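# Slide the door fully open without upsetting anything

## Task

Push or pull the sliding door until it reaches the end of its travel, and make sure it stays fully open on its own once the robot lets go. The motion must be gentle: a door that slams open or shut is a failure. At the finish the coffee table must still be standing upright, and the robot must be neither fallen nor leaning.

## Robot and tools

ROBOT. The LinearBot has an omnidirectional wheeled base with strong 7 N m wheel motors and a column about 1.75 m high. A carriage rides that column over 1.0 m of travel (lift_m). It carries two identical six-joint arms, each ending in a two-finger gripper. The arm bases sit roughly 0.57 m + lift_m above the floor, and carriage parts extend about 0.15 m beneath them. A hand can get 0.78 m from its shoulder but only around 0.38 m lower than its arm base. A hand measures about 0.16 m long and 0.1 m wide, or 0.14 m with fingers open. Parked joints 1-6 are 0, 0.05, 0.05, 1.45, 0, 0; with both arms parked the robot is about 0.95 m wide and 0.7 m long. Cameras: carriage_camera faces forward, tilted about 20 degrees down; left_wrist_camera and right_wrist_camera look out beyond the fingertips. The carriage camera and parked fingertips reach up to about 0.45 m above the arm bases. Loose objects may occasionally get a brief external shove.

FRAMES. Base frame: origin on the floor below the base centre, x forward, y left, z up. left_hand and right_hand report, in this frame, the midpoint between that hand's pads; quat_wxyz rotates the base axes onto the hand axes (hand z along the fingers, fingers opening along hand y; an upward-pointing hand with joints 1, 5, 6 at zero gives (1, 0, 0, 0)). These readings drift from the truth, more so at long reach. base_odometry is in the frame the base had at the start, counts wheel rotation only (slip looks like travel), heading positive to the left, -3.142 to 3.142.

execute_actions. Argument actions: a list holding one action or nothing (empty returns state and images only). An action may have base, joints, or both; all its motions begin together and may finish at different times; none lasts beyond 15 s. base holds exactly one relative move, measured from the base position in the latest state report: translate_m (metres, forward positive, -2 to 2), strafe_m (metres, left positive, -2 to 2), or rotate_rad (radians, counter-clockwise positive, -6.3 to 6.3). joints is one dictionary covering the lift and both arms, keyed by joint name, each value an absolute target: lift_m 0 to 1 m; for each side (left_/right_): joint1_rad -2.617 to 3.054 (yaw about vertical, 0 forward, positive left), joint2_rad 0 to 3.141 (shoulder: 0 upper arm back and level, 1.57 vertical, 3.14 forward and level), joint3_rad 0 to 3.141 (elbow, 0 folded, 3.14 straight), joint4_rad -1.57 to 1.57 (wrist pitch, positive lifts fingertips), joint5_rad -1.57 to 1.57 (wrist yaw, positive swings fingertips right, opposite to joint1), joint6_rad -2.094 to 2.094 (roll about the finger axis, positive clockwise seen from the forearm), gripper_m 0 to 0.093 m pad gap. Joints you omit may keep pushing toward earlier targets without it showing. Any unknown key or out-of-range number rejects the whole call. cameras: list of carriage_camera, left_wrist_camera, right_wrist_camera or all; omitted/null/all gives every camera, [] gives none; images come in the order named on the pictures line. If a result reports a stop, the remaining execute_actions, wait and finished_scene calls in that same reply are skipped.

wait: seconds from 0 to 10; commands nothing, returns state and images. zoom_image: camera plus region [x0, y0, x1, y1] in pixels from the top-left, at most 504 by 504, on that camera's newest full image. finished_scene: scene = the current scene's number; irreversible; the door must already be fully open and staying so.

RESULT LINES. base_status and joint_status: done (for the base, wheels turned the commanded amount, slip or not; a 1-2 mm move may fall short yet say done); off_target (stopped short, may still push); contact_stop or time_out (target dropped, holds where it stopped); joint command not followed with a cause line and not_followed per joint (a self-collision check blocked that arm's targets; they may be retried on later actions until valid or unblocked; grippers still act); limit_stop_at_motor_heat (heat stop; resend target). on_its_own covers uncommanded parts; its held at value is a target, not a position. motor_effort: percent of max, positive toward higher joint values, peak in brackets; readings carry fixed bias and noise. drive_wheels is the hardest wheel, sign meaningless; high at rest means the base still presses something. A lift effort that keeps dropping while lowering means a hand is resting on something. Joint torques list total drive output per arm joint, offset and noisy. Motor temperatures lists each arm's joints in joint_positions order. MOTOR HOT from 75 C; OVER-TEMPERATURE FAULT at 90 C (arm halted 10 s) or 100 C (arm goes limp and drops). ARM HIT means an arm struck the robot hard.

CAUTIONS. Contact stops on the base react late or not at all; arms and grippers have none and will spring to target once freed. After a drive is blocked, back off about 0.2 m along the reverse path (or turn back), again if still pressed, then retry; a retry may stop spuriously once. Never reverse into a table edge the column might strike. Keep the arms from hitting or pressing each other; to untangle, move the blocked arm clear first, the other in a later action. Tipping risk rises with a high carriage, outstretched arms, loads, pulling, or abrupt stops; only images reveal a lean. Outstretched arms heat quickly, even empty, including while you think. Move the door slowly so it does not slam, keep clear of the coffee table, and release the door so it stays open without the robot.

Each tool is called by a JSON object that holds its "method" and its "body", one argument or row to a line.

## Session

{"method": "execute_actions", "body": {
  "actions": []
}}

Scene clock: 0.00 s.
Joint torques (N m, as the arm reports them, + toward a larger angle): no reading
Motor temperatures (°C, as the motors report them): left_arm=[27 31 30 35 27 30] | right_arm=[29 27 30 27 27 29]
base_odometry: x=+0.000 y=+0.000 heading=+0.000 (m, m, rad; odometry frame)
base_status: not commanded
joint_positions: lift_m=+0.298 left_joint1_rad=+0.018 left_joint2_rad=+0.047 left_joint3_rad=+0.042 left_joint4_rad=+1.488 left_joint5_rad=+0.035 left_joint6_rad=-0.004 left_gripper_m=+0.094 right_joint1_rad=-0.018 right_joint2_rad=+0.056 right_joint3_rad=+0.060 right_joint4_rad=+1.453 right_joint5_rad=+0.041 right_joint6_rad=-0.005 right_gripper_m=+0.094
joint_status: not commanded
motor_effort: lift_m=+22 drive_wheels=+2 (%)
left_hand: x=+0.3005 y=+0.3229 z=+1.3262 quat_wxyz=(+0.999, +0.017, +0.044, +0.006) (m; base frame)
right_hand: x=+0.3059 y=-0.3362 z=+1.3303 quat_wxyz=(+0.998, +0.021, +0.056, -0.013) (m; base frame)
pictures: carriage_camera, left_wrist_camera, right_wrist_camera
Images, in order (width x height): carriage_camera 504x504, left_wrist_camera 504x504, right_wrist_camera 504x504.

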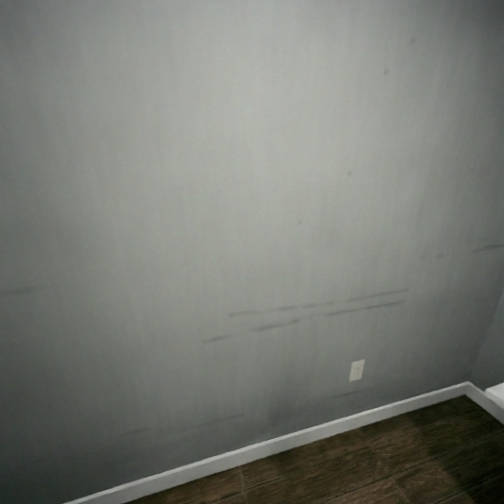

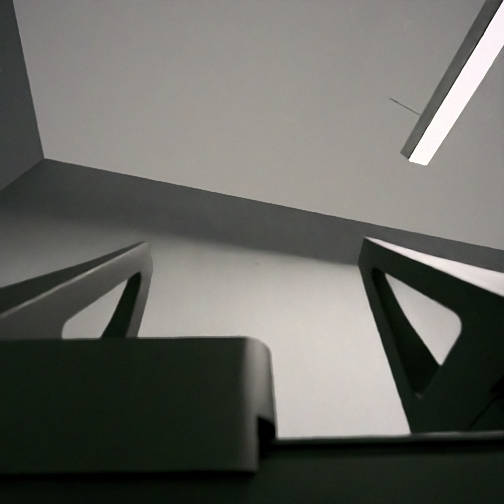

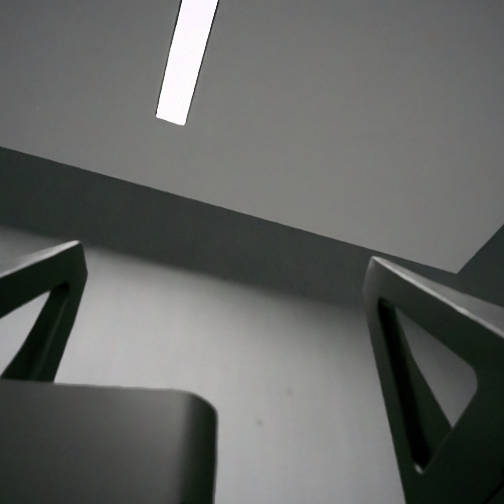

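{"method": "execute_actions", "body": {
  "actions": [
    {"base":{"rotate_rad":-1.5}}
  ],
  "cameras": ["carriage_camera"]
}}

{"method": "execute_actions", "body": {
  "actions": [
    {"base":{"rotate_rad":-1.5}}
  ],
  "cameras": ["carriage_camera"]
}}

{"method": "execute_actions", "body": {
  "actions": [
    {"base":{"rotate_rad":-1.5}}
  ],
  "cameras": ["carriage_camera"]
}}

Scene clock: 4.77 s.
Joint torques (N m, as the arm reports them, + toward a larger angle): left_arm=[ 0.12  3.89  5.62 -0.23  0.03  0.08] | right_arm=[-0.23  3.63  5.81 -0.1  -0.1   0.  ]
Motor temperatures (°C, as the motors report them): left_arm=[27 31 31 35 27 30] | right_arm=[29 27 30 27 27 29]
base_odometry: x=+0.000 y=+0.000 heading=-1.500 (m, m, rad; odometry frame)
base_status: done
joint_positions: lift_m=+0.298 left_joint1_rad=+0.018 left_joint2_rad=+0.047 left_joint3_rad=+0.042 left_joint4_rad=+1.488 left_joint5_rad=+0.035 left_joint6_rad=-0.004 left_gripper_m=+0.094 right_joint1_rad=-0.018 right_joint2_rad=+0.056 right_joint3_rad=+0.060 right_joint4_rad=+1.453 right_joint5_rad=+0.041 right_joint6_rad=-0.005 right_gripper_m=+0.094
joint_status: not commanded
motor_effort: lift_m=+22(22) drive_wheels=+8(17) (%)
left_hand: x=+0.3005 y=+0.3229 z=+1.3262 quat_wxyz=(+0.999, +0.017, +0.044, +0.006) (m; base frame)
right_hand: x=+0.3060 y=-0.3362 z=+1.3303 quat_wxyz=(+0.998, +0.021, +0.057, -0.013) (m; base frame)
pictures: carriage_camera
Images, in order (width x height): carriage_camera 504x504.

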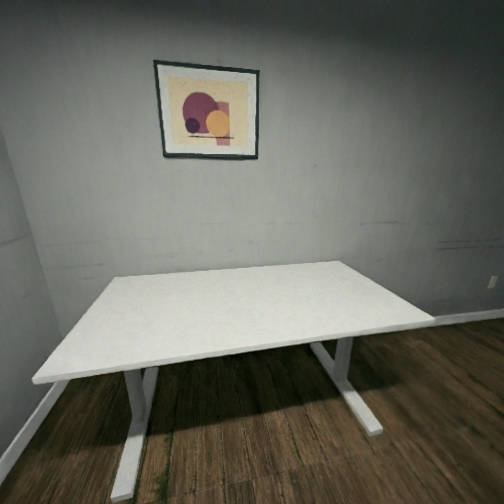

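Scene clock: 7.80 s.
Joint torques (N m, as the arm reports them, + toward a larger angle): left_arm=[ 0.07  3.89  5.57 -0.21  0.05 -0.04] | right_arm=[-0.22  3.75  5.83 -0.14 -0.1  -0.01]
Motor temperatures (°C, as the motors report them): left_arm=[27 31 31 35 27 30] | right_arm=[29 28 31 27 27 29]
base_odometry: x=+0.000 y=+0.000 heading=-2.999 (m, m, rad; odometry frame)
base_status: done
joint_positions: lift_m=+0.298 left_joint1_rad=+0.018 left_joint2_rad=+0.047 left_joint3_rad=+0.042 left_joint4_rad=+1.488 left_joint5_rad=+0.035 left_joint6_rad=-0.004 left_gripper_m=+0.094 right_joint1_rad=-0.018 right_joint2_rad=+0.056 right_joint3_rad=+0.060 right_joint4_rad=+1.453 right_joint5_rad=+0.041 right_joint6_rad=-0.005 right_gripper_m=+0.094
joint_status: not commanded
motor_effort: lift_m=+22(22) drive_wheels=+8(16) (%)
left_hand: x=+0.3005 y=+0.3229 z=+1.3262 quat_wxyz=(+0.999, +0.017, +0.044, +0.006) (m; base frame)
right_hand: x=+0.3060 y=-0.3362 z=+1.3303 quat_wxyz=(+0.998, +0.021, +0.057, -0.013) (m; base frame)
pictures: carriage_camera
Images, in order (width x height): carriage_camera 504x504.

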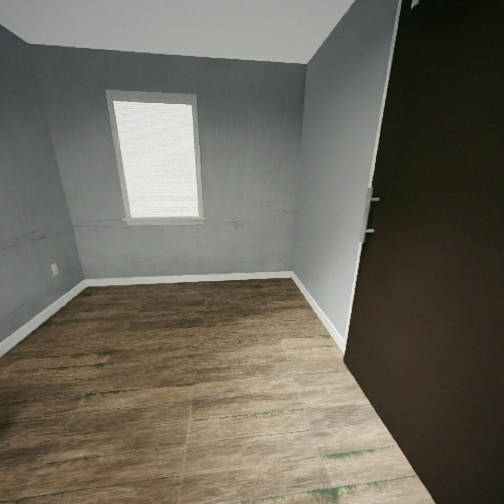

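Scene clock: 10.83 s.
Joint torques (N m, as the arm reports them, + toward a larger angle): left_arm=[-0.03  3.81  5.64 -0.22  0.05 -0.01] | right_arm=[-0.24  3.69  5.79 -0.12 -0.08  0.01]
Motor temperatures (°C, as the motors report them): left_arm=[27 31 31 35 27 30] | right_arm=[29 28 31 27 27 29]
base_odometry: x=+0.000 y=+0.000 heading=+1.785 (m, m, rad; odometry frame)
base_status: done
joint_positions: lift_m=+0.298 left_joint1_rad=+0.018 left_joint2_rad=+0.047 left_joint3_rad=+0.042 left_joint4_rad=+1.488 left_joint5_rad=+0.035 left_joint6_rad=-0.004 left_gripper_m=+0.094 right_joint1_rad=-0.018 right_joint2_rad=+0.056 right_joint3_rad=+0.060 right_joint4_rad=+1.453 right_joint5_rad=+0.041 right_joint6_rad=-0.005 right_gripper_m=+0.094
joint_status: not commanded
motor_effort: lift_m=+22(22) drive_wheels=+8(17) (%)
left_hand: x=+0.3005 y=+0.3229 z=+1.3262 quat_wxyz=(+0.999, +0.017, +0.044, +0.006) (m; base frame)
right_hand: x=+0.3060 y=-0.3362 z=+1.3303 quat_wxyz=(+0.998, +0.021, +0.057, -0.013) (m; base frame)
pictures: carriage_camera
Images, in order (width x height): carriage_camera 504x504.

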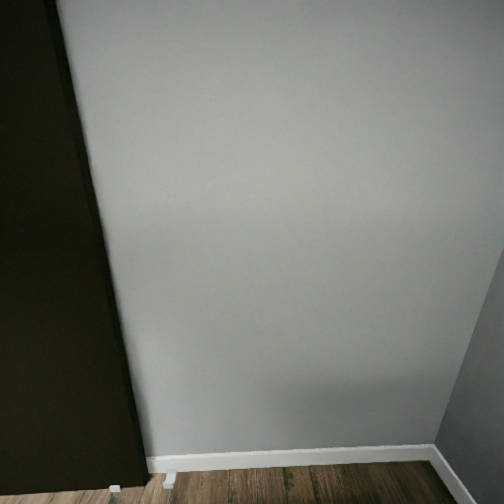

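{"method": "execute_actions", "body": {
  "actions": [
    {"base":{"rotate_rad":0.05}}
  ],
  "cameras": []
}}

{"method": "execute_actions", "body": {
  "actions": [
    {"base":{"strafe_m":1.0}}
  ],
  "cameras": ["carriage_camera"]
}}

{"method": "execute_actions", "body": {
  "actions": [
    {"base":{"rotate_rad":2.2}}
  ],
  "cameras": ["carriage_camera"]
}}

Scene clock: 15.57 s.
Joint torques (N m, as the arm reports them, + toward a larger angle): left_arm=[ 0.07  3.68  5.62 -0.18  0.08  0.  ] | right_arm=[-0.29  3.71  5.84 -0.13 -0.1   0.  ]
Motor temperatures (°C, as the motors report them): left_arm=[27 31 31 35 27 30] | right_arm=[29 28 31 27 27 29]
base_odometry: x=+0.000 y=+0.000 heading=+1.835 (m, m, rad; odometry frame)
base_status: done
joint_positions: lift_m=+0.298 left_joint1_rad=+0.018 left_joint2_rad=+0.047 left_joint3_rad=+0.042 left_joint4_rad=+1.488 left_joint5_rad=+0.035 left_joint6_rad=-0.004 left_gripper_m=+0.094 right_joint1_rad=-0.018 right_joint2_rad=+0.056 right_joint3_rad=+0.060 right_joint4_rad=+1.453 right_joint5_rad=+0.041 right_joint6_rad=-0.005 right_gripper_m=+0.094
joint_status: not commanded
motor_effort: lift_m=+22(22) drive_wheels=+1(5) (%)
left_hand: x=+0.3005 y=+0.3229 z=+1.3262 quat_wxyz=(+0.999, +0.017, +0.044, +0.006) (m; base frame)
right_hand: x=+0.3059 y=-0.3362 z=+1.3303 quat_wxyz=(+0.998, +0.021, +0.056, -0.013) (m; base frame)
pictures: none
No camera images: the call's "cameras" was empty. Leave "cameras" out to get every camera's image.

Scene clock: 19.83 s.
Joint torques (N m, as the arm reports them, + toward a larger angle): left_arm=[ 0.04  3.95  5.55 -0.18  0.08  0.01] | right_arm=[-0.08  3.71  5.79 -0.12 -0.09  0.  ]
Motor temperatures (°C, as the motors report them): left_arm=[27 32 31 35 27 30] | right_arm=[29 28 32 27 27 29]
base_odometry: x=-0.966 y=-0.259 heading=+1.833 (m, m, rad; odometry frame)
base_status: done
joint_positions: lift_m=+0.298 left_joint1_rad=+0.018 left_joint2_rad=+0.047 left_joint3_rad=+0.042 left_joint4_rad=+1.488 left_joint5_rad=+0.035 left_joint6_rad=-0.004 left_gripper_m=+0.094 right_joint1_rad=-0.018 right_joint2_rad=+0.056 right_joint3_rad=+0.060 right_joint4_rad=+1.453 right_joint5_rad=+0.041 right_joint6_rad=-0.005 right_gripper_m=+0.094
joint_status: not commanded
motor_effort: lift_m=+22(22) drive_wheels=-9(20) (%)
left_hand: x=+0.3005 y=+0.3230 z=+1.3262 quat_wxyz=(+0.999, +0.017, +0.044, +0.006) (m; base frame)
right_hand: x=+0.3059 y=-0.3362 z=+1.3303 quat_wxyz=(+0.998, +0.021, +0.056, -0.013) (m; base frame)
pictures: carriage_camera
Images, in order (width x height): carriage_camera 504x504.

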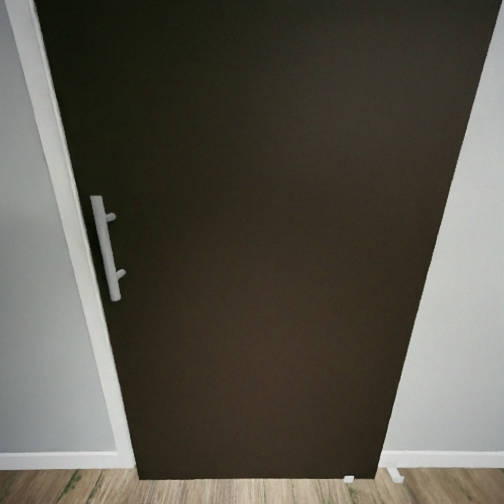

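Scene clock: 23.47 s.
Joint torques (N m, as the arm reports them, + toward a larger angle): left_arm=[ 0.18  3.73  5.43 -0.21  0.06 -0.03] | right_arm=[-0.21  3.7   5.79 -0.12 -0.09  0.02]
Motor temperatures (°C, as the motors report them): left_arm=[27 32 31 35 27 30] | right_arm=[29 28 32 27 27 29]
base_odometry: x=-0.966 y=-0.259 heading=-2.250 (m, m, rad; odometry frame)
base_status: done
joint_positions: lift_m=+0.298 left_joint1_rad=+0.018 left_joint2_rad=+0.047 left_joint3_rad=+0.042 left_joint4_rad=+1.487 left_joint5_rad=+0.035 left_joint6_rad=-0.004 left_gripper_m=+0.094 right_joint1_rad=-0.018 right_joint2_rad=+0.056 right_joint3_rad=+0.060 right_joint4_rad=+1.451 right_joint5_rad=+0.041 right_joint6_rad=-0.005 right_gripper_m=+0.094
joint_status: not commanded
motor_effort: lift_m=+22(22) drive_wheels=+8(17) (%)
left_hand: x=+0.3007 y=+0.3230 z=+1.3262 quat_wxyz=(+0.999, +0.017, +0.045, +0.006) (m; base frame)
right_hand: x=+0.3063 y=-0.3362 z=+1.3303 quat_wxyz=(+0.998, +0.021, +0.057, -0.013) (m; base frame)
pictures: carriage_camera
Images, in order (width x height): carriage_camera 504x504.

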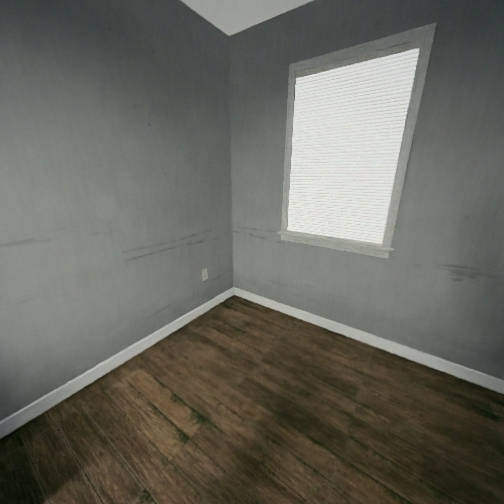

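{"method": "execute_actions", "body": {
  "actions": [
    {"base":{"rotate_rad":-2.2}}
  ],
  "cameras": []
}}

{"method": "execute_actions", "body": {
  "actions": [
    {"base":{"translate_m":-0.1},"joints":{"lift_m":0.17}}
  ],
  "cameras": []
}}

{"method": "execute_actions", "body": {
  "actions": [
    {"base":{"strafe_m":0.07},"joints":{"left_joint2_rad":1.2,"left_joint3_rad":1.0,"left_joint4_rad":0.2,"left_joint1_rad":-0.012,"left_joint5_rad":0.012}}
  ],
  "cameras": ["carriage_camera","left_wrist_camera"]
}}

Scene clock: 31.30 s.
Joint torques (N m, as the arm reports them, + toward a larger angle): left_arm=[ 0.11  3.77  5.41 -0.2   0.06  0.04] | right_arm=[-0.15  3.68  5.76 -0.07 -0.11 -0.01]
Motor temperatures (°C, as the motors report them): left_arm=[27 32 32 34 27 30] | right_arm=[29 29 32 27 27 29]
base_odometry: x=-0.966 y=-0.259 heading=+1.833 (m, m, rad; odometry frame)
base_status: done
joint_positions: lift_m=+0.298 left_joint1_rad=+0.018 left_joint2_rad=+0.047 left_joint3_rad=+0.042 left_joint4_rad=+1.486 left_joint5_rad=+0.035 left_joint6_rad=-0.004 left_gripper_m=+0.094 right_joint1_rad=-0.018 right_joint2_rad=+0.056 right_joint3_rad=+0.060 right_joint4_rad=+1.450 right_joint5_rad=+0.042 right_joint6_rad=-0.005 right_gripper_m=+0.094
joint_status: not commanded
motor_effort: lift_m=+22(22) drive_wheels=+8(18) (%)
left_hand: x=+0.3009 y=+0.3230 z=+1.3262 quat_wxyz=(+0.999, +0.017, +0.045, +0.006) (m; base frame)
right_hand: x=+0.3067 y=-0.3363 z=+1.3302 quat_wxyz=(+0.998, +0.021, +0.058, -0.013) (m; base frame)
pictures: none
No camera images: the call's "cameras" was empty. Leave "cameras" out to get every camera's image.

Scene clock: 32.93 s.
Joint torques (N m, as the arm reports them, + toward a larger angle): left_arm=[ 0.19  3.78  5.25 -0.17  0.03  0.01] | right_arm=[-0.29  3.7   5.76 -0.12 -0.1  -0.02]
Motor temperatures (°C, as the motors report them): left_arm=[27 32 32 34 27 30] | right_arm=[29 29 32 27 27 29]
base_odometry: x=-0.940 y=-0.356 heading=+1.832 (m, m, rad; odometry frame)
base_status: done
joint_positions: lift_m=+0.170 left_joint1_rad=+0.018 left_joint2_rad=+0.047 left_joint3_rad=+0.042 left_joint4_rad=+1.486 left_joint5_rad=+0.035 left_joint6_rad=-0.004 left_gripper_m=+0.094 right_joint1_rad=-0.018 right_joint2_rad=+0.056 right_joint3_rad=+0.060 right_joint4_rad=+1.452 right_joint5_rad=+0.042 right_joint6_rad=-0.005 right_gripper_m=+0.094
joint_status: all done
motor_effort: lift_m=+20(22) drive_wheels=-9(14) (%)
left_hand: x=+0.3009 y=+0.3230 z=+1.1985 quat_wxyz=(+0.999, +0.017, +0.045, +0.006) (m; base frame)
right_hand: x=+0.3061 y=-0.3362 z=+1.2026 quat_wxyz=(+0.998, +0.021, +0.057, -0.013) (m; base frame)
pictures: none
No camera images: the call's "cameras" was empty. Leave "cameras" out to get every camera's image.

Scene clock: 34.53 s.
Joint torques (N m, as the arm reports them, + toward a larger angle): left_arm=[-0.84 -3.53  9.15  2.58  0.    0.  ] | right_arm=[-0.3   3.7   5.74 -0.13 -0.11  0.  ]
Motor temperatures (°C, as the motors report them): left_arm=[27 32 32 35 27 30] | right_arm=[29 29 32 27 27 29]
base_odometry: x=-1.008 y=-0.374 heading=+1.832 (m, m, rad; odometry frame)
base_status: done
joint_positions: lift_m=+0.170 left_joint1_rad=-0.003 left_joint2_rad=+1.193 left_joint3_rad=+0.982 left_joint4_rad=+0.206 left_joint5_rad=+0.015 left_joint6_rad=-0.004 left_gripper_m=+0.094 right_joint1_rad=-0.018 right_joint2_rad=+0.056 right_joint3_rad=+0.060 right_joint4_rad=+1.453 right_joint5_rad=+0.042 right_joint6_rad=-0.005 right_gripper_m=+0.094
joint_status: all done
motor_effort: lift_m=+20(20) drive_wheels=+2(10) (%)
left_hand: x=+0.6977 y=+0.3248 z=+1.1343 quat_wxyz=(+0.705, +0.005, +0.709, -0.008) (m; base frame)
right_hand: x=+0.3059 y=-0.3362 z=+1.2026 quat_wxyz=(+0.998, +0.021, +0.056, -0.013) (m; base frame)
pictures: carriage_camera, left_wrist_camera
Images, in order (width x height): carriage_camera 504x504, left_wrist_camera 504x504.

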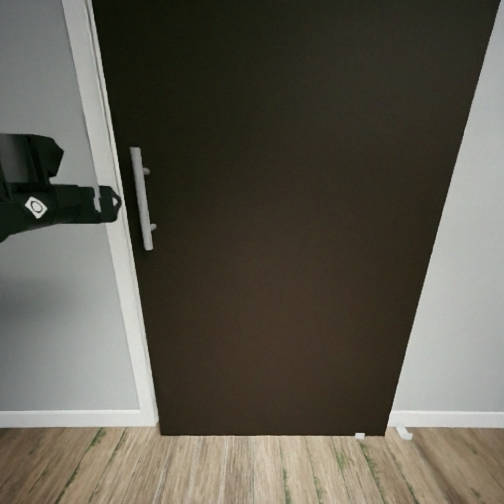

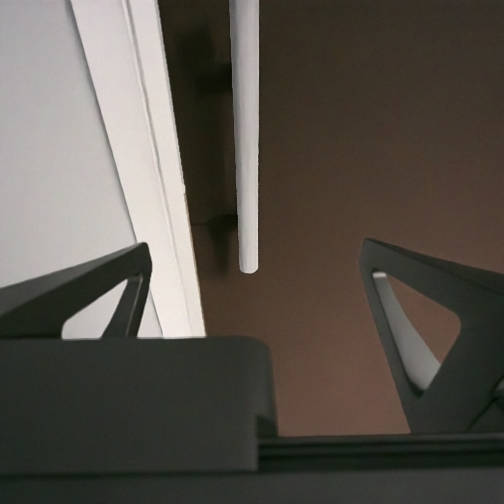

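{"method": "execute_actions", "body": {
  "actions": [
    {"base":{"translate_m":0.21}}
  ],
  "cameras": ["carriage_camera","left_wrist_camera"]
}}

Scene clock: 38.43 s.
Joint torques (N m, as the arm reports them, + toward a larger angle): left_arm=[-0.92 -3.46  9.11  2.48  0.05  0.02] | right_arm=[-0.21  3.66  5.69 -0.14 -0.11  0.01]
Motor temperatures (°C, as the motors report them): left_arm=[27 32 33 36 27 30] | right_arm=[29 29 33 27 27 29]
base_odometry: x=-1.062 y=-0.171 heading=+1.833 (m, m, rad; odometry frame)
base_status: done
joint_positions: lift_m=+0.170 left_joint1_rad=-0.003 left_joint2_rad=+1.193 left_joint3_rad=+0.984 left_joint4_rad=+0.206 left_joint5_rad=+0.015 left_joint6_rad=-0.004 left_gripper_m=+0.094 right_joint1_rad=-0.018 right_joint2_rad=+0.056 right_joint3_rad=+0.060 right_joint4_rad=+1.453 right_joint5_rad=+0.042 right_joint6_rad=-0.005 right_gripper_m=+0.094
joint_status: not commanded
motor_effort: lift_m=+20(20) drive_wheels=-6(12) (%)
left_hand: x=+0.6977 y=+0.3249 z=+1.1352 quat_wxyz=(+0.706, +0.005, +0.708, -0.007) (m; base frame)
right_hand: x=+0.3058 y=-0.3362 z=+1.2026 quat_wxyz=(+0.998, +0.021, +0.056, -0.013) (m; base frame)
pictures: carriage_camera, left_wrist_camera
Images, in order (width x height): carriage_camera 504x504, left_wrist_camera 504x504.

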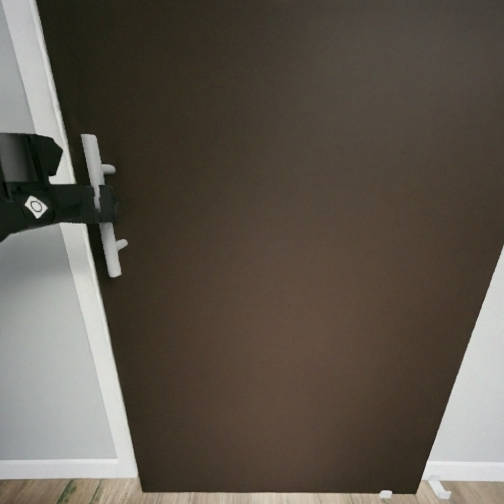

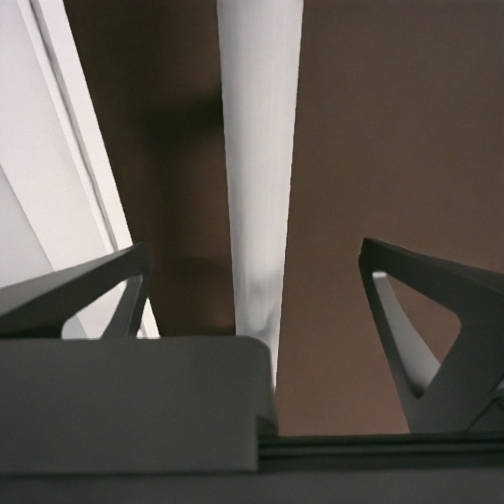

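{"method": "execute_actions", "body": {
  "actions": [
    {"base":{"translate_m":0.05}}
  ],
  "cameras": ["left_wrist_camera"]
}}

{"method": "execute_actions", "body": {
  "actions": [
    {"joints":{"left_gripper_m":0.0}}
  ],
  "cameras": ["left_wrist_camera"]
}}

{"method": "execute_actions", "body": {
  "actions": [
    {"base":{"strafe_m":-0.08},"joints":{"left_joint1_rad":-0.03}}
  ]
}}

Scene clock: 45.77 s.
Joint torques (N m, as the arm reports them, + toward a larger angle): left_arm=[-0.83 -3.55  9.13  2.59  0.04  0.03] | right_arm=[-0.16  3.7   5.75 -0.14 -0.11  0.02]
Motor temperatures (°C, as the motors report them): left_arm=[27 32 34 37 27 30] | right_arm=[29 29 33 27 27 29]
base_odometry: x=-1.076 y=-0.123 heading=+1.834 (m, m, rad; odometry frame)
base_status: done
joint_positions: lift_m=+0.170 left_joint1_rad=-0.003 left_joint2_rad=+1.193 left_joint3_rad=+0.984 left_joint4_rad=+0.206 left_joint5_rad=+0.014 left_joint6_rad=-0.004 left_gripper_m=+0.094 right_joint1_rad=-0.018 right_joint2_rad=+0.056 right_joint3_rad=+0.060 right_joint4_rad=+1.453 right_joint5_rad=+0.042 right_joint6_rad=-0.005 right_gripper_m=+0.094
joint_status: not commanded
motor_effort: lift_m=+20(20) drive_wheels=-5(12) (%)
left_hand: x=+0.6977 y=+0.3249 z=+1.1352 quat_wxyz=(+0.706, +0.005, +0.708, -0.007) (m; base frame)
right_hand: x=+0.3059 y=-0.3362 z=+1.2026 quat_wxyz=(+0.998, +0.021, +0.056, -0.013) (m; base frame)
pictures: left_wrist_camera
Images, in order (width x height): left_wrist_camera 504x504.

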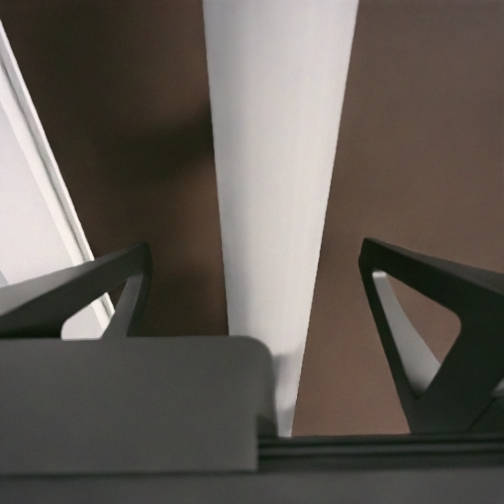

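Scene clock: 46.50 s.
Joint torques (N m, as the arm reports them, + toward a larger angle): left_arm=[-0.63 -3.34  8.91  2.51 -0.04  0.03] | right_arm=[-0.27  3.76  5.83 -0.12 -0.1   0.01]
Motor temperatures (°C, as the motors report them): left_arm=[27 32 34 37 27 30] | right_arm=[29 29 33 27 27 29]
base_odometry: x=-1.076 y=-0.123 heading=+1.834 (m, m, rad; odometry frame)
base_status: not commanded
joint_positions: lift_m=+0.170 left_joint1_rad=-0.007 left_joint2_rad=+1.193 left_joint3_rad=+0.984 left_joint4_rad=+0.205 left_joint5_rad=+0.020 left_joint6_rad=-0.004 left_gripper_m=+0.021 right_joint1_rad=-0.018 right_joint2_rad=+0.056 right_joint3_rad=+0.060 right_joint4_rad=+1.453 right_joint5_rad=+0.042 right_joint6_rad=-0.005 right_gripper_m=+0.094
joint_status: left_gripper_m off_target (ended at +0.021, target +0.000)
motor_effort: lift_m=+20(20) drive_wheels=-5(5) (%)
left_hand: x=+0.6976 y=+0.3223 z=+1.1349 quat_wxyz=(+0.706, +0.008, +0.708, -0.011) (m; base frame)
right_hand: x=+0.3059 y=-0.3362 z=+1.2026 quat_wxyz=(+0.998, +0.021, +0.056, -0.013) (m; base frame)
pictures: left_wrist_camera
Images, in order (width x height): left_wrist_camera 504x504.

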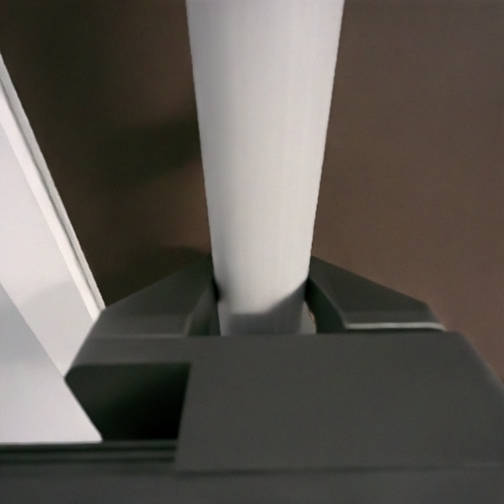

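Scene clock: 48.30 s.
Joint torques (N m, as the arm reports them, + toward a larger angle): left_arm=[ 1.35 -4.52  8.34  2.52 -0.09  0.  ] | right_arm=[-0.21  3.74  5.85 -0.15 -0.11  0.03]
Motor temperatures (°C, as the motors report them): left_arm=[27 32 34 38 28 30] | right_arm=[29 29 33 27 27 29]
base_odometry: x=-0.999 y=-0.102 heading=+1.834 (m, m, rad; odometry frame)
base_status: done
joint_positions: lift_m=+0.170 left_joint1_rad=-0.044 left_joint2_rad=+1.205 left_joint3_rad=+0.990 left_joint4_rad=+0.212 left_joint5_rad=+0.023 left_joint6_rad=-0.004 left_gripper_m=+0.021 right_joint1_rad=-0.018 right_joint2_rad=+0.056 right_joint3_rad=+0.060 right_joint4_rad=+1.453 right_joint5_rad=+0.042 right_joint6_rad=-0.005 right_gripper_m=+0.094
joint_status: all done
motor_effort: lift_m=+20(20) drive_wheels=-3(17) (%)
left_hand: x=+0.7001 y=+0.3061 z=+1.1349 quat_wxyz=(+0.706, +0.022, +0.708, -0.025) (m; base frame)
right_hand: x=+0.3059 y=-0.3362 z=+1.2026 quat_wxyz=(+0.998, +0.021, +0.056, -0.013) (m; base frame)
pictures: carriage_camera, left_wrist_camera, right_wrist_camera
Images, in order (width x height): carriage_camera 504x504, left_wrist_camera 504x504, right_wrist_camera 504x504.

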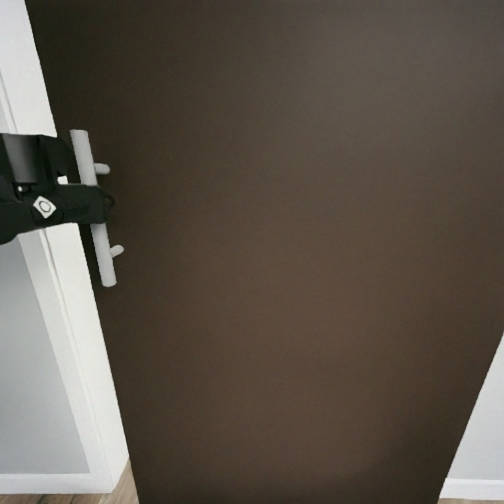

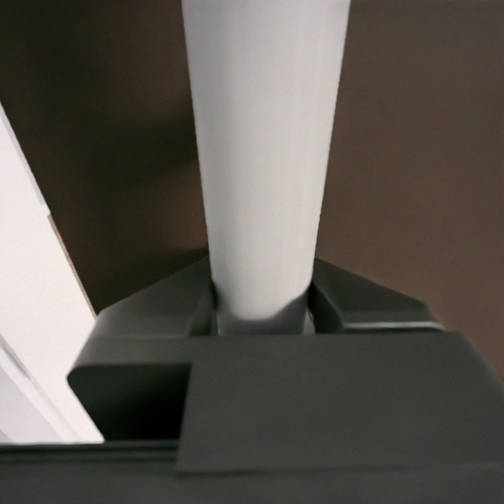

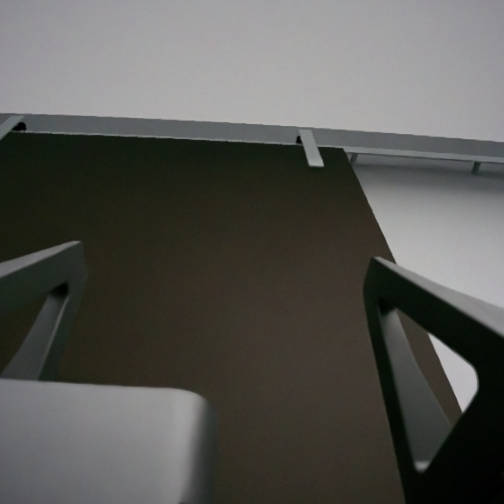

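{"method": "execute_actions", "body": {
  "actions": [
    {"base":{"translate_m":0.008}}
  ],
  "cameras": []
}}

{"method": "execute_actions", "body": {
  "actions": [
    {"base":{"strafe_m":-0.1},"joints":{"left_joint1_rad":-0.04}}
  ],
  "cameras": []
}}

{"method": "execute_actions", "body": {
  "actions": [
    {"base":{"strafe_m":-0.1},"joints":{"left_joint1_rad":-0.04}}
  ],
  "cameras": []
}}

{"method": "execute_actions", "body": {
  "actions": [
    {"base":{"strafe_m":-0.1},"joints":{"left_joint1_rad":-0.04}}
  ],
  "cameras": ["right_wrist_camera"]
}}

Scene clock: 51.60 s.
Joint torques (N m, as the arm reports them, + toward a larger angle): left_arm=[ 1.24 -3.23  8.5   2.87 -0.02  0.  ] | right_arm=[-0.18  3.67  5.83 -0.11 -0.13  0.  ]
Motor temperatures (°C, as the motors report them): left_arm=[27 32 34 38 27 30] | right_arm=[29 29 33 27 27 29]
base_odometry: x=-1.000 y=-0.095 heading=+1.834 (m, m, rad; odometry frame)
base_status: done
joint_positions: lift_m=+0.170 left_joint1_rad=-0.044 left_joint2_rad=+1.188 left_joint3_rad=+0.990 left_joint4_rad=+0.180 left_joint5_rad=+0.022 left_joint6_rad=-0.003 left_gripper_m=+0.021 right_joint1_rad=-0.018 right_joint2_rad=+0.056 right_joint3_rad=+0.060 right_joint4_rad=+1.452 right_joint5_rad=+0.042 right_joint6_rad=-0.005 right_gripper_m=+0.094
joint_status: not commanded
motor_effort: lift_m=+20(20) drive_wheels=+4(5) (%)
left_hand: x=+0.6957 y=+0.3065 z=+1.1338 quat_wxyz=(+0.700, +0.022, +0.713, -0.024) (m; base frame)
right_hand: x=+0.3062 y=-0.3362 z=+1.2026 quat_wxyz=(+0.998, +0.021, +0.057, -0.013) (m; base frame)
pictures: none
No camera images: the call's "cameras" was empty. Leave "cameras" out to get every camera's image.

Scene clock: 53.60 s.
Joint torques (N m, as the arm reports them, + toward a larger angle): left_arm=[ 1.9  -3.42  8.5   2.63 -0.11  0.  ] | right_arm=[-0.24  3.78  5.84 -0.12 -0.11  0.03]
Motor temperatures (°C, as the motors report them): left_arm=[27 32 35 38 28 30] | right_arm=[29 29 33 27 27 29]
base_odometry: x=-0.904 y=-0.068 heading=+1.834 (m, m, rad; odometry frame)
base_status: done
joint_positions: lift_m=+0.170 left_joint1_rad=-0.060 left_joint2_rad=+1.195 left_joint3_rad=+0.990 left_joint4_rad=+0.196 left_joint5_rad=+0.035 left_joint6_rad=-0.003 left_gripper_m=+0.020 right_joint1_rad=-0.018 right_joint2_rad=+0.056 right_joint3_rad=+0.060 right_joint4_rad=+1.453 right_joint5_rad=+0.042 right_joint6_rad=-0.005 right_gripper_m=+0.094
joint_status: all done
motor_effort: lift_m=+20(20) drive_wheels=-2(13) (%)
left_hand: x=+0.6970 y=+0.2975 z=+1.1347 quat_wxyz=(+0.703, +0.032, +0.710, -0.034) (m; base frame)
right_hand: x=+0.3060 y=-0.3362 z=+1.2026 quat_wxyz=(+0.998, +0.021, +0.057, -0.013) (m; base frame)
pictures: none
No camera images: the call's "cameras" was empty. Leave "cameras" out to get every camera's image.

Scene clock: 55.30 s.
Joint torques (N m, as the arm reports them, + toward a larger angle): left_arm=[ 0.17 -4.02  8.56  2.61  0.39  0.06] | right_arm=[-0.17  3.72  5.79 -0.13 -0.1   0.  ]
Motor temperatures (°C, as the motors report them): left_arm=[27 32 35 39 28 30] | right_arm=[29 29 33 27 27 29]
base_odometry: x=-0.839 y=-0.050 heading=+1.835 (m, m, rad; odometry frame)
base_status: strafe_m contact_stop (by the wheels' count: -0.068 of -0.100)
joint_positions: lift_m=+0.170 left_joint1_rad=-0.042 left_joint2_rad=+1.200 left_joint3_rad=+0.990 left_joint4_rad=+0.204 left_joint5_rad=-0.020 left_joint6_rad=-0.005 left_gripper_m=+0.020 right_joint1_rad=-0.018 right_joint2_rad=+0.056 right_joint3_rad=+0.060 right_joint4_rad=+1.453 right_joint5_rad=+0.042 right_joint6_rad=-0.005 right_gripper_m=+0.094
joint_status: all done
motor_effort: lift_m=+20(20) drive_wheels=-1(13) (%)
left_hand: x=+0.6993 y=+0.3144 z=+1.1347 quat_wxyz=(+0.705, +0.006, +0.709, -0.009) (m; base frame)
right_hand: x=+0.3059 y=-0.3364 z=+1.2026 quat_wxyz=(+0.998, +0.021, +0.056, -0.013) (m; base frame)
pictures: none
No camera images: the call's "cameras" was empty. Leave "cameras" out to get every camera's image.

not run: a stop came earlier in this reply.

{"method": "execute_actions", "body": {
  "actions": [
    {"base":{"translate_m":0.006}}
  ],
  "cameras": []
}}

{"method": "execute_actions", "body": {
  "actions": [
    {"base":{"strafe_m":-0.08},"joints":{"left_joint1_rad":-0.045}}
  ],
  "cameras": []
}}

{"method": "execute_actions", "body": {
  "actions": [
    {"base":{"strafe_m":-0.08},"joints":{"left_joint1_rad":-0.045}}
  ],
  "cameras": []
}}

{"method": "execute_actions", "body": {
  "actions": [
    {"base":{"strafe_m":-0.08},"joints":{"left_joint1_rad":-0.045}}
  ],
  "cameras": ["right_wrist_camera"]
}}

Scene clock: 58.80 s.
Joint torques (N m, as the arm reports them, + toward a larger angle): left_arm=[ 0.25 -3.06  8.56  2.86  0.37  0.08] | right_arm=[-0.23  3.75  5.88 -0.11 -0.12 -0.01]
Motor temperatures (°C, as the motors report them): left_arm=[27 32 35 39 28 30] | right_arm=[29 29 33 27 27 29]
base_odometry: x=-0.840 y=-0.044 heading=+1.834 (m, m, rad; odometry frame)
base_status: done
joint_positions: lift_m=+0.170 left_joint1_rad=-0.042 left_joint2_rad=+1.187 left_joint3_rad=+0.990 left_joint4_rad=+0.179 left_joint5_rad=-0.015 left_joint6_rad=-0.005 left_gripper_m=+0.020 right_joint1_rad=-0.018 right_joint2_rad=+0.056 right_joint3_rad=+0.060 right_joint4_rad=+1.453 right_joint5_rad=+0.042 right_joint6_rad=-0.005 right_gripper_m=+0.094
joint_status: not commanded
motor_effort: lift_m=+20(20) drive_wheels=+4(5) (%)
left_hand: x=+0.6960 y=+0.3137 z=+1.1338 quat_wxyz=(+0.701, +0.008, +0.713, -0.011) (m; base frame)
right_hand: x=+0.3059 y=-0.3364 z=+1.2026 quat_wxyz=(+0.998, +0.021, +0.056, -0.013) (m; base frame)
pictures: none
No camera images: the call's "cameras" was empty. Leave "cameras" out to get every camera's image.

Scene clock: 60.53 s.
Joint torques (N m, as the arm reports them, + toward a larger angle): left_arm=[ 0.67 -2.6   8.55  2.99  0.4   0.04] | right_arm=[-0.2   3.69  5.8  -0.14 -0.12  0.01]
Motor temperatures (°C, as the motors report them): left_arm=[27 32 35 39 28 30] | right_arm=[29 29 33 27 27 29]
base_odometry: x=-0.763 y=-0.023 heading=+1.835 (m, m, rad; odometry frame)
base_status: done
joint_positions: lift_m=+0.170 left_joint1_rad=-0.052 left_joint2_rad=+1.181 left_joint3_rad=+0.990 left_joint4_rad=+0.167 left_joint5_rad=-0.015 left_joint6_rad=-0.006 left_gripper_m=+0.020 right_joint1_rad=-0.018 right_joint2_rad=+0.056 right_joint3_rad=+0.060 right_joint4_rad=+1.453 right_joint5_rad=+0.042 right_joint6_rad=-0.005 right_gripper_m=+0.094
joint_status: all done
motor_effort: lift_m=+20(20) drive_wheels=-3(15) (%)
left_hand: x=+0.6942 y=+0.3094 z=+1.1333 quat_wxyz=(+0.698, +0.011, +0.715, -0.015) (m; base frame)
right_hand: x=+0.3059 y=-0.3364 z=+1.2026 quat_wxyz=(+0.998, +0.021, +0.056, -0.013) (m; base frame)
pictures: none
No camera images: the call's "cameras" was empty. Leave "cameras" out to get every camera's image.

Scene clock: 62.07 s.
Joint torques (N m, as the arm reports them, + toward a larger angle): left_arm=[-0.21 -1.92  8.51  3.17  0.67  0.05] | right_arm=[-0.29  3.73  5.73 -0.14 -0.12  0.01]
Motor temperatures (°C, as the motors report them): left_arm=[27 32 35 40 28 30] | right_arm=[29 29 33 27 27 29]
base_odometry: x=-0.705 y=-0.007 heading=+1.836 (m, m, rad; odometry frame)
base_status: strafe_m contact_stop (by the wheels' count: -0.060 of -0.080)
joint_positions: lift_m=+0.170 left_joint1_rad=-0.044 left_joint2_rad=+1.175 left_joint3_rad=+0.990 left_joint4_rad=+0.157 left_joint5_rad=-0.042 left_joint6_rad=-0.006 left_gripper_m=+0.020 right_joint1_rad=-0.018 right_joint2_rad=+0.056 right_joint3_rad=+0.060 right_joint4_rad=+1.453 right_joint5_rad=+0.042 right_joint6_rad=-0.005 right_gripper_m=+0.094
joint_status: all done
motor_effort: lift_m=+20(20) drive_wheels=-2(13) (%)
left_hand: x=+0.6928 y=+0.3175 z=+1.1331 quat_wxyz=(+0.697, -0.001, +0.717, -0.002) (m; base frame)
right_hand: x=+0.3060 y=-0.3364 z=+1.2026 quat_wxyz=(+0.998, +0.021, +0.057, -0.013) (m; base frame)
pictures: none
No camera images: the call's "cameras" was empty. Leave "cameras" out to get every camera's image.

not run: a stop came earlier in this reply.

{"method": "execute_actions", "body": {
  "actions": [
    {"base":{"translate_m":-0.012}}
  ],
  "cameras": []
}}

{"method": "execute_actions", "body": {
  "actions": [
    {"base":{"strafe_m":-0.08},"joints":{"left_joint1_rad":-0.045,"left_joint5_rad":-0.01}}
  ],
  "cameras": []
}}

{"method": "execute_actions", "body": {
  "actions": [
    {"base":{"strafe_m":-0.08},"joints":{"left_joint1_rad":-0.045}}
  ],
  "cameras": []
}}

{"method": "execute_actions", "body": {
  "actions": [
    {"base":{"strafe_m":-0.08},"joints":{"left_joint1_rad":-0.045}}
  ],
  "cameras": ["right_wrist_camera"]
}}

Scene clock: 65.37 s.
Joint torques (N m, as the arm reports them, + toward a larger angle): left_arm=[-0.31 -4.59  7.81  2.68  0.57  0.05] | right_arm=[-0.25  3.73  5.74 -0.14 -0.11  0.  ]
Motor temperatures (°C, as the motors report them): left_arm=[27 32 36 40 28 30] | right_arm=[29 29 33 27 27 29]
base_odometry: x=-0.702 y=-0.018 heading=+1.836 (m, m, rad; odometry frame)
base_status: done
joint_positions: lift_m=+0.170 left_joint1_rad=-0.043 left_joint2_rad=+1.207 left_joint3_rad=+0.999 left_joint4_rad=+0.196 left_joint5_rad=-0.037 left_joint6_rad=-0.005 left_gripper_m=+0.020 right_joint1_rad=-0.018 right_joint2_rad=+0.056 right_joint3_rad=+0.060 right_joint4_rad=+1.453 right_joint5_rad=+0.042 right_joint6_rad=-0.005 right_gripper_m=+0.094
joint_status: not commanded
motor_effort: lift_m=+20(20) drive_wheels=+4(5) (%)
left_hand: x=+0.7009 y=+0.3167 z=+1.1346 quat_wxyz=(+0.703, +0.000, +0.711, -0.004) (m; base frame)
right_hand: x=+0.3059 y=-0.3364 z=+1.2026 quat_wxyz=(+0.998, +0.021, +0.056, -0.013) (m; base frame)
pictures: none
No camera images: the call's "cameras" was empty. Leave "cameras" out to get every camera's image.

Scene clock: 67.13 s.
Joint torques (N m, as the arm reports them, + toward a larger angle): left_arm=[ 1.76 -4.67  8.1   2.64  0.24  0.03] | right_arm=[-0.26  3.75  5.82 -0.14 -0.12  0.  ]
Motor temperatures (°C, as the motors report them): left_arm=[27 32 36 41 28 30] | right_arm=[29 29 33 27 27 29]
base_odometry: x=-0.625 y=+0.003 heading=+1.835 (m, m, rad; odometry frame)
base_status: done
joint_positions: lift_m=+0.170 left_joint1_rad=-0.065 left_joint2_rad=+1.208 left_joint3_rad=+0.999 left_joint4_rad=+0.198 left_joint5_rad=-0.017 left_joint6_rad=-0.006 left_gripper_m=+0.020 right_joint1_rad=-0.018 right_joint2_rad=+0.056 right_joint3_rad=+0.060 right_joint4_rad=+1.452 right_joint5_rad=+0.042 right_joint6_rad=-0.005 right_gripper_m=+0.094
joint_status: left_joint1_rad off_target (ended at -0.065, target -0.045); the others done
motor_effort: lift_m=+20(20) drive_wheels=-5(12) (%)
left_hand: x=+0.7008 y=+0.3039 z=+1.1346 quat_wxyz=(+0.703, +0.015, +0.711, -0.019) (m; base frame)
right_hand: x=+0.3061 y=-0.3364 z=+1.2026 quat_wxyz=(+0.998, +0.021, +0.057, -0.013) (m; base frame)
pictures: none
No camera images: the call's "cameras" was empty. Leave "cameras" out to get every camera's image.

Scene clock: 68.80 s.
Joint torques (N m, as the arm reports them, + toward a larger angle): left_arm=[ 1.17 -4.37  8.13  2.7   0.28 -0.01] | right_arm=[-0.28  3.82  5.81 -0.12 -0.12 -0.01]
Motor temperatures (°C, as the motors report them): left_arm=[27 32 36 41 28 30] | right_arm=[29 29 33 27 27 29]
base_odometry: x=-0.562 y=+0.019 heading=+1.835 (m, m, rad; odometry frame)
base_status: strafe_m contact_stop (by the wheels' count: -0.065 of -0.080)
joint_positions: lift_m=+0.170 left_joint1_rad=-0.055 left_joint2_rad=+1.206 left_joint3_rad=+0.999 left_joint4_rad=+0.194 left_joint5_rad=-0.027 left_joint6_rad=-0.006 left_gripper_m=+0.020 right_joint1_rad=-0.018 right_joint2_rad=+0.056 right_joint3_rad=+0.060 right_joint4_rad=+1.453 right_joint5_rad=+0.043 right_joint6_rad=-0.005 right_gripper_m=+0.094
joint_status: all done
motor_effort: lift_m=+20(20) drive_wheels=-3(10) (%)
left_hand: x=+0.7005 y=+0.3101 z=+1.1345 quat_wxyz=(+0.703, +0.008, +0.711, -0.011) (m; base frame)
right_hand: x=+0.3059 y=-0.3364 z=+1.2026 quat_wxyz=(+0.998, +0.022, +0.056, -0.013) (m; base frame)
pictures: none
No camera images: the call's "cameras" was empty. Leave "cameras" out to get every camera's image.

not run: a stop came earlier in this reply.

Travelled about 0.54 m.

{"method": "execute_actions", "body": {
  "actions": [
    {"base":{"strafe_m":-0.07},"joints":{"left_joint1_rad":-0.055}}
  ],
  "cameras": []
}}

{"method": "execute_actions", "body": {
  "actions": [
    {"base":{"strafe_m":-0.07},"joints":{"left_joint1_rad":-0.055}}
  ],
  "cameras": ["right_wrist_camera"]
}}

{"method": "execute_actions", "body": {
  "actions": [
    {"base":{"strafe_m":-0.06},"joints":{"left_joint1_rad":-0.055}}
  ],
  "cameras": ["right_wrist_camera"]
}}

Scene clock: 72.67 s.
Joint torques (N m, as the arm reports them, + toward a larger angle): left_arm=[ 1.29 -4.27  7.74  2.75  0.27  0.03] | right_arm=[-0.21  3.67  5.77 -0.12 -0.12 -0.01]
Motor temperatures (°C, as the motors report them): left_arm=[27 33 36 41 28 30] | right_arm=[29 29 34 27 27 29]
base_odometry: x=-0.494 y=+0.037 heading=+1.835 (m, m, rad; odometry frame)
base_status: done
joint_positions: lift_m=+0.170 left_joint1_rad=-0.069 left_joint2_rad=+1.204 left_joint3_rad=+0.999 left_joint4_rad=+0.191 left_joint5_rad=-0.025 left_joint6_rad=-0.006 left_gripper_m=+0.020 right_joint1_rad=-0.018 right_joint2_rad=+0.056 right_joint3_rad=+0.060 right_joint4_rad=+1.453 right_joint5_rad=+0.043 right_joint6_rad=-0.005 right_gripper_m=+0.094
joint_status: all done
motor_effort: lift_m=+20(20) drive_wheels=-4(11) (%)
left_hand: x=+0.6997 y=+0.3037 z=+1.1344 quat_wxyz=(+0.702, +0.014, +0.712, -0.017) (m; base frame)
right_hand: x=+0.3059 y=-0.3364 z=+1.2026 quat_wxyz=(+0.998, +0.022, +0.056, -0.013) (m; base frame)
pictures: none
No camera images: the call's "cameras" was empty. Leave "cameras" out to get every camera's image.

Scene clock: 74.33 s.
Joint torques (N m, as the arm reports them, + toward a larger angle): left_arm=[ 0.97 -4.05  7.87  2.83  0.24  0.02] | right_arm=[-0.2   3.68  5.79 -0.14 -0.12 -0.01]
Motor temperatures (°C, as the motors report them): left_arm=[27 33 36 41 28 30] | right_arm=[29 29 34 27 27 29]
base_odometry: x=-0.427 y=+0.055 heading=+1.834 (m, m, rad; odometry frame)
base_status: done
joint_positions: lift_m=+0.170 left_joint1_rad=-0.066 left_joint2_rad=+1.200 left_joint3_rad=+0.999 left_joint4_rad=+0.183 left_joint5_rad=-0.024 left_joint6_rad=-0.006 left_gripper_m=+0.020 right_joint1_rad=-0.018 right_joint2_rad=+0.056 right_joint3_rad=+0.060 right_joint4_rad=+1.453 right_joint5_rad=+0.043 right_joint6_rad=-0.005 right_gripper_m=+0.094
joint_status: all done
motor_effort: lift_m=+20(20) drive_wheels=-3(11) (%)
left_hand: x=+0.6987 y=+0.3048 z=+1.1343 quat_wxyz=(+0.701, +0.013, +0.713, -0.017) (m; base frame)
right_hand: x=+0.3059 y=-0.3364 z=+1.2026 quat_wxyz=(+0.998, +0.022, +0.056, -0.013) (m; base frame)
pictures: right_wrist_camera
Images, in order (width x height): right_wrist_camera 504x504.

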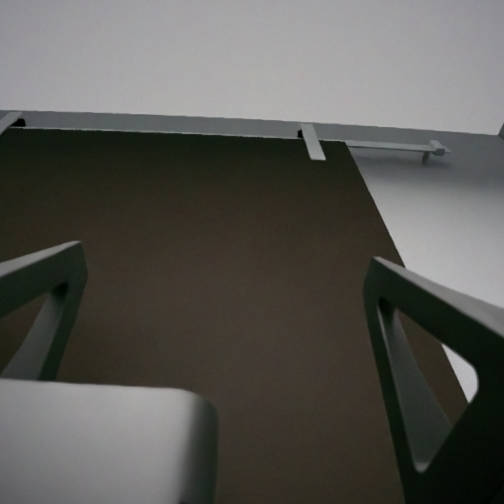

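Scene clock: 75.87 s.
Joint torques (N m, as the arm reports them, + toward a larger angle): left_arm=[ 0.54 -3.93  8.09  2.91  0.41  0.05] | right_arm=[-0.27  3.71  5.81 -0.14 -0.13 -0.01]
Motor temperatures (°C, as the motors report them): left_arm=[27 33 36 41 28 30] | right_arm=[29 29 34 27 27 29]
base_odometry: x=-0.369 y=+0.070 heading=+1.834 (m, m, rad; odometry frame)
base_status: done
joint_positions: lift_m=+0.170 left_joint1_rad=-0.059 left_joint2_rad=+1.198 left_joint3_rad=+0.999 left_joint4_rad=+0.177 left_joint5_rad=-0.036 left_joint6_rad=-0.006 left_gripper_m=+0.020 right_joint1_rad=-0.018 right_joint2_rad=+0.056 right_joint3_rad=+0.060 right_joint4_rad=+1.453 right_joint5_rad=+0.042 right_joint6_rad=-0.005 right_gripper_m=+0.094
joint_status: all done
motor_effort: lift_m=+20(20) drive_wheels=-2(11) (%)
left_hand: x=+0.6983 y=+0.3097 z=+1.1337 quat_wxyz=(+0.699, +0.007, +0.715, -0.010) (m; base frame)
right_hand: x=+0.3060 y=-0.3364 z=+1.2026 quat_wxyz=(+0.998, +0.021, +0.057, -0.013) (m; base frame)
pictures: right_wrist_camera
Images, in order (width x height): right_wrist_camera 504x504.

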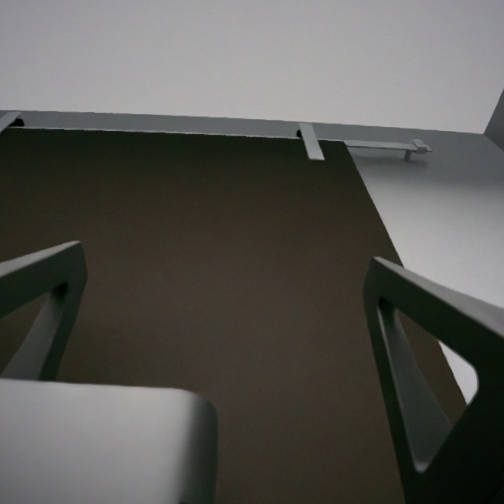

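{"method": "execute_actions", "body": {
  "actions": [
    {"base":{"strafe_m":-0.07},"joints":{"left_joint1_rad":-0.055}}
  ],
  "cameras": []
}}

{"method": "execute_actions", "body": {
  "actions": [
    {"base":{"strafe_m":-0.07},"joints":{"left_joint1_rad":-0.055}}
  ],
  "cameras": []
}}

{"method": "execute_actions", "body": {
  "actions": [
    {"base":{"strafe_m":-0.07},"joints":{"left_joint1_rad":-0.055}}
  ],
  "cameras": ["right_wrist_camera"]
}}

Scene clock: 80.93 s.
Joint torques (N m, as the arm reports them, + toward a larger angle): left_arm=[ 0.42 -3.47  7.86  2.94  0.48  0.07] | right_arm=[-0.3   3.72  5.79 -0.14 -0.13  0.01]
Motor temperatures (°C, as the motors report them): left_arm=[27 33 36 42 28 30] | right_arm=[29 29 34 27 27 29]
base_odometry: x=-0.313 y=+0.084 heading=+1.834 (m, m, rad; odometry frame)
base_status: strafe_m contact_stop (by the wheels' count: -0.058 of -0.070)
joint_positions: lift_m=+0.170 left_joint1_rad=-0.060 left_joint2_rad=+1.195 left_joint3_rad=+0.999 left_joint4_rad=+0.172 left_joint5_rad=-0.042 left_joint6_rad=-0.006 left_gripper_m=+0.020 right_joint1_rad=-0.018 right_joint2_rad=+0.056 right_joint3_rad=+0.060 right_joint4_rad=+1.454 right_joint5_rad=+0.043 right_joint6_rad=-0.005 right_gripper_m=+0.094
joint_status: all done
motor_effort: lift_m=+20(20) drive_wheels=-2(11) (%)
left_hand: x=+0.6975 y=+0.3104 z=+1.1337 quat_wxyz=(+0.699, +0.005, +0.715, -0.008) (m; base frame)
right_hand: x=+0.3056 y=-0.3364 z=+1.2026 quat_wxyz=(+0.998, +0.022, +0.056, -0.013) (m; base frame)
pictures: none
No camera images: the call's "cameras" was empty. Leave "cameras" out to get every camera's image.

not run: a stop came earlier in this reply.

not run: a stop came earlier in this reply.

{"method": "execute_actions", "body": {
  "actions": [
    {"base":{"translate_m":-0.005},"joints":{"left_joint5_rad":-0.01}}
  ],
  "cameras": []
}}

{"method": "execute_actions", "body": {
  "actions": [
    {"base":{"strafe_m":-0.06},"joints":{"left_joint1_rad":-0.055}}
  ],
  "cameras": []
}}

{"method": "execute_actions", "body": {
  "actions": [
    {"base":{"strafe_m":-0.06},"joints":{"left_joint1_rad":-0.055}}
  ],
  "cameras": ["right_wrist_camera"]
}}

Scene clock: 83.93 s.
Joint torques (N m, as the arm reports them, + toward a larger angle): left_arm=[ 0.5  -4.16  7.97  2.76  0.44  0.06] | right_arm=[-0.15  3.63  5.87 -0.14 -0.12  0.01]
Motor temperatures (°C, as the motors report them): left_arm=[27 33 37 42 28 30] | right_arm=[29 29 34 27 27 29]
base_odometry: x=-0.312 y=+0.080 heading=+1.834 (m, m, rad; odometry frame)
base_status: done
joint_positions: lift_m=+0.170 left_joint1_rad=-0.060 left_joint2_rad=+1.204 left_joint3_rad=+0.999 left_joint4_rad=+0.191 left_joint5_rad=-0.040 left_joint6_rad=-0.006 left_gripper_m=+0.020 right_joint1_rad=-0.018 right_joint2_rad=+0.056 right_joint3_rad=+0.060 right_joint4_rad=+1.453 right_joint5_rad=+0.043 right_joint6_rad=-0.005 right_gripper_m=+0.094
joint_status: left_joint5_rad off_target (ended at -0.040, target -0.010)
motor_effort: lift_m=+20(20) drive_wheels=+2(3) (%)
left_hand: x=+0.6999 y=+0.3099 z=+1.1346 quat_wxyz=(+0.702, +0.005, +0.712, -0.009) (m; base frame)
right_hand: x=+0.3058 y=-0.3364 z=+1.2026 quat_wxyz=(+0.998, +0.022, +0.056, -0.013) (m; base frame)
pictures: none
No camera images: the call's "cameras" was empty. Leave "cameras" out to get every camera's image.

Scene clock: 85.53 s.
Joint torques (N m, as the arm reports them, + toward a larger angle): left_arm=[ 1.01 -4.19  7.94  2.71  0.28  0.  ] | right_arm=[-0.17  3.78  5.78 -0.13 -0.1  -0.01]
Motor temperatures (°C, as the motors report them): left_arm=[27 33 37 42 28 30] | right_arm=[29 29 34 27 27 29]
base_odometry: x=-0.253 y=+0.095 heading=+1.834 (m, m, rad; odometry frame)
base_status: done
joint_positions: lift_m=+0.170 left_joint1_rad=-0.067 left_joint2_rad=+1.204 left_joint3_rad=+0.999 left_joint4_rad=+0.191 left_joint5_rad=-0.023 left_joint6_rad=-0.006 left_gripper_m=+0.020 right_joint1_rad=-0.018 right_joint2_rad=+0.056 right_joint3_rad=+0.060 right_joint4_rad=+1.452 right_joint5_rad=+0.043 right_joint6_rad=-0.005 right_gripper_m=+0.094
joint_status: all done
motor_effort: lift_m=+20(20) drive_wheels=-4(12) (%)
left_hand: x=+0.6996 y=+0.3042 z=+1.1347 quat_wxyz=(+0.702, +0.014, +0.712, -0.017) (m; base frame)
right_hand: x=+0.3061 y=-0.3364 z=+1.2025 quat_wxyz=(+0.998, +0.022, +0.057, -0.013) (m; base frame)
pictures: none
No camera images: the call's "cameras" was empty. Leave "cameras" out to get every camera's image.

Scene clock: 87.10 s.
Joint torques (N m, as the arm reports them, + toward a larger angle): left_arm=[ 0.61 -4.07  7.93  2.76  0.27  0.03] | right_arm=[-0.19  3.75  5.78 -0.13 -0.11  0.01]
Motor temperatures (°C, as the motors report them): left_arm=[27 33 37 42 28 30] | right_arm=[29 29 34 27 27 29]
base_odometry: x=-0.195 y=+0.111 heading=+1.834 (m, m, rad; odometry frame)
base_status: done
joint_positions: lift_m=+0.170 left_joint1_rad=-0.062 left_joint2_rad=+1.204 left_joint3_rad=+0.999 left_joint4_rad=+0.189 left_joint5_rad=-0.028 left_joint6_rad=-0.006 left_gripper_m=+0.020 right_joint1_rad=-0.018 right_joint2_rad=+0.056 right_joint3_rad=+0.060 right_joint4_rad=+1.452 right_joint5_rad=+0.043 right_joint6_rad=-0.005 right_gripper_m=+0.094
joint_status: all done
motor_effort: lift_m=+20(20) drive_wheels=-3(10) (%)
left_hand: x=+0.6998 y=+0.3071 z=+1.1342 quat_wxyz=(+0.701, +0.010, +0.713, -0.014) (m; base frame)
right_hand: x=+0.3061 y=-0.3364 z=+1.2025 quat_wxyz=(+0.998, +0.022, +0.057, -0.013) (m; base frame)
pictures: right_wrist_camera
Images, in order (width x height): right_wrist_camera 504x504.

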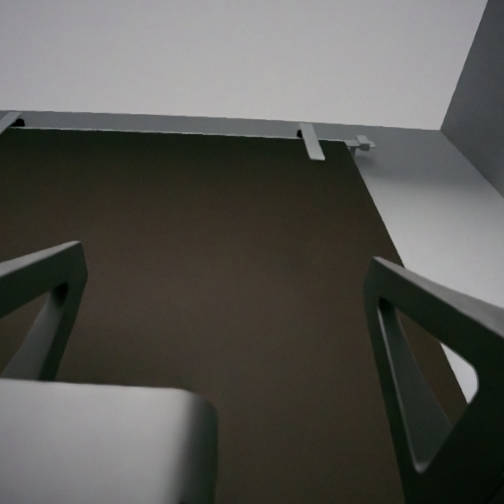

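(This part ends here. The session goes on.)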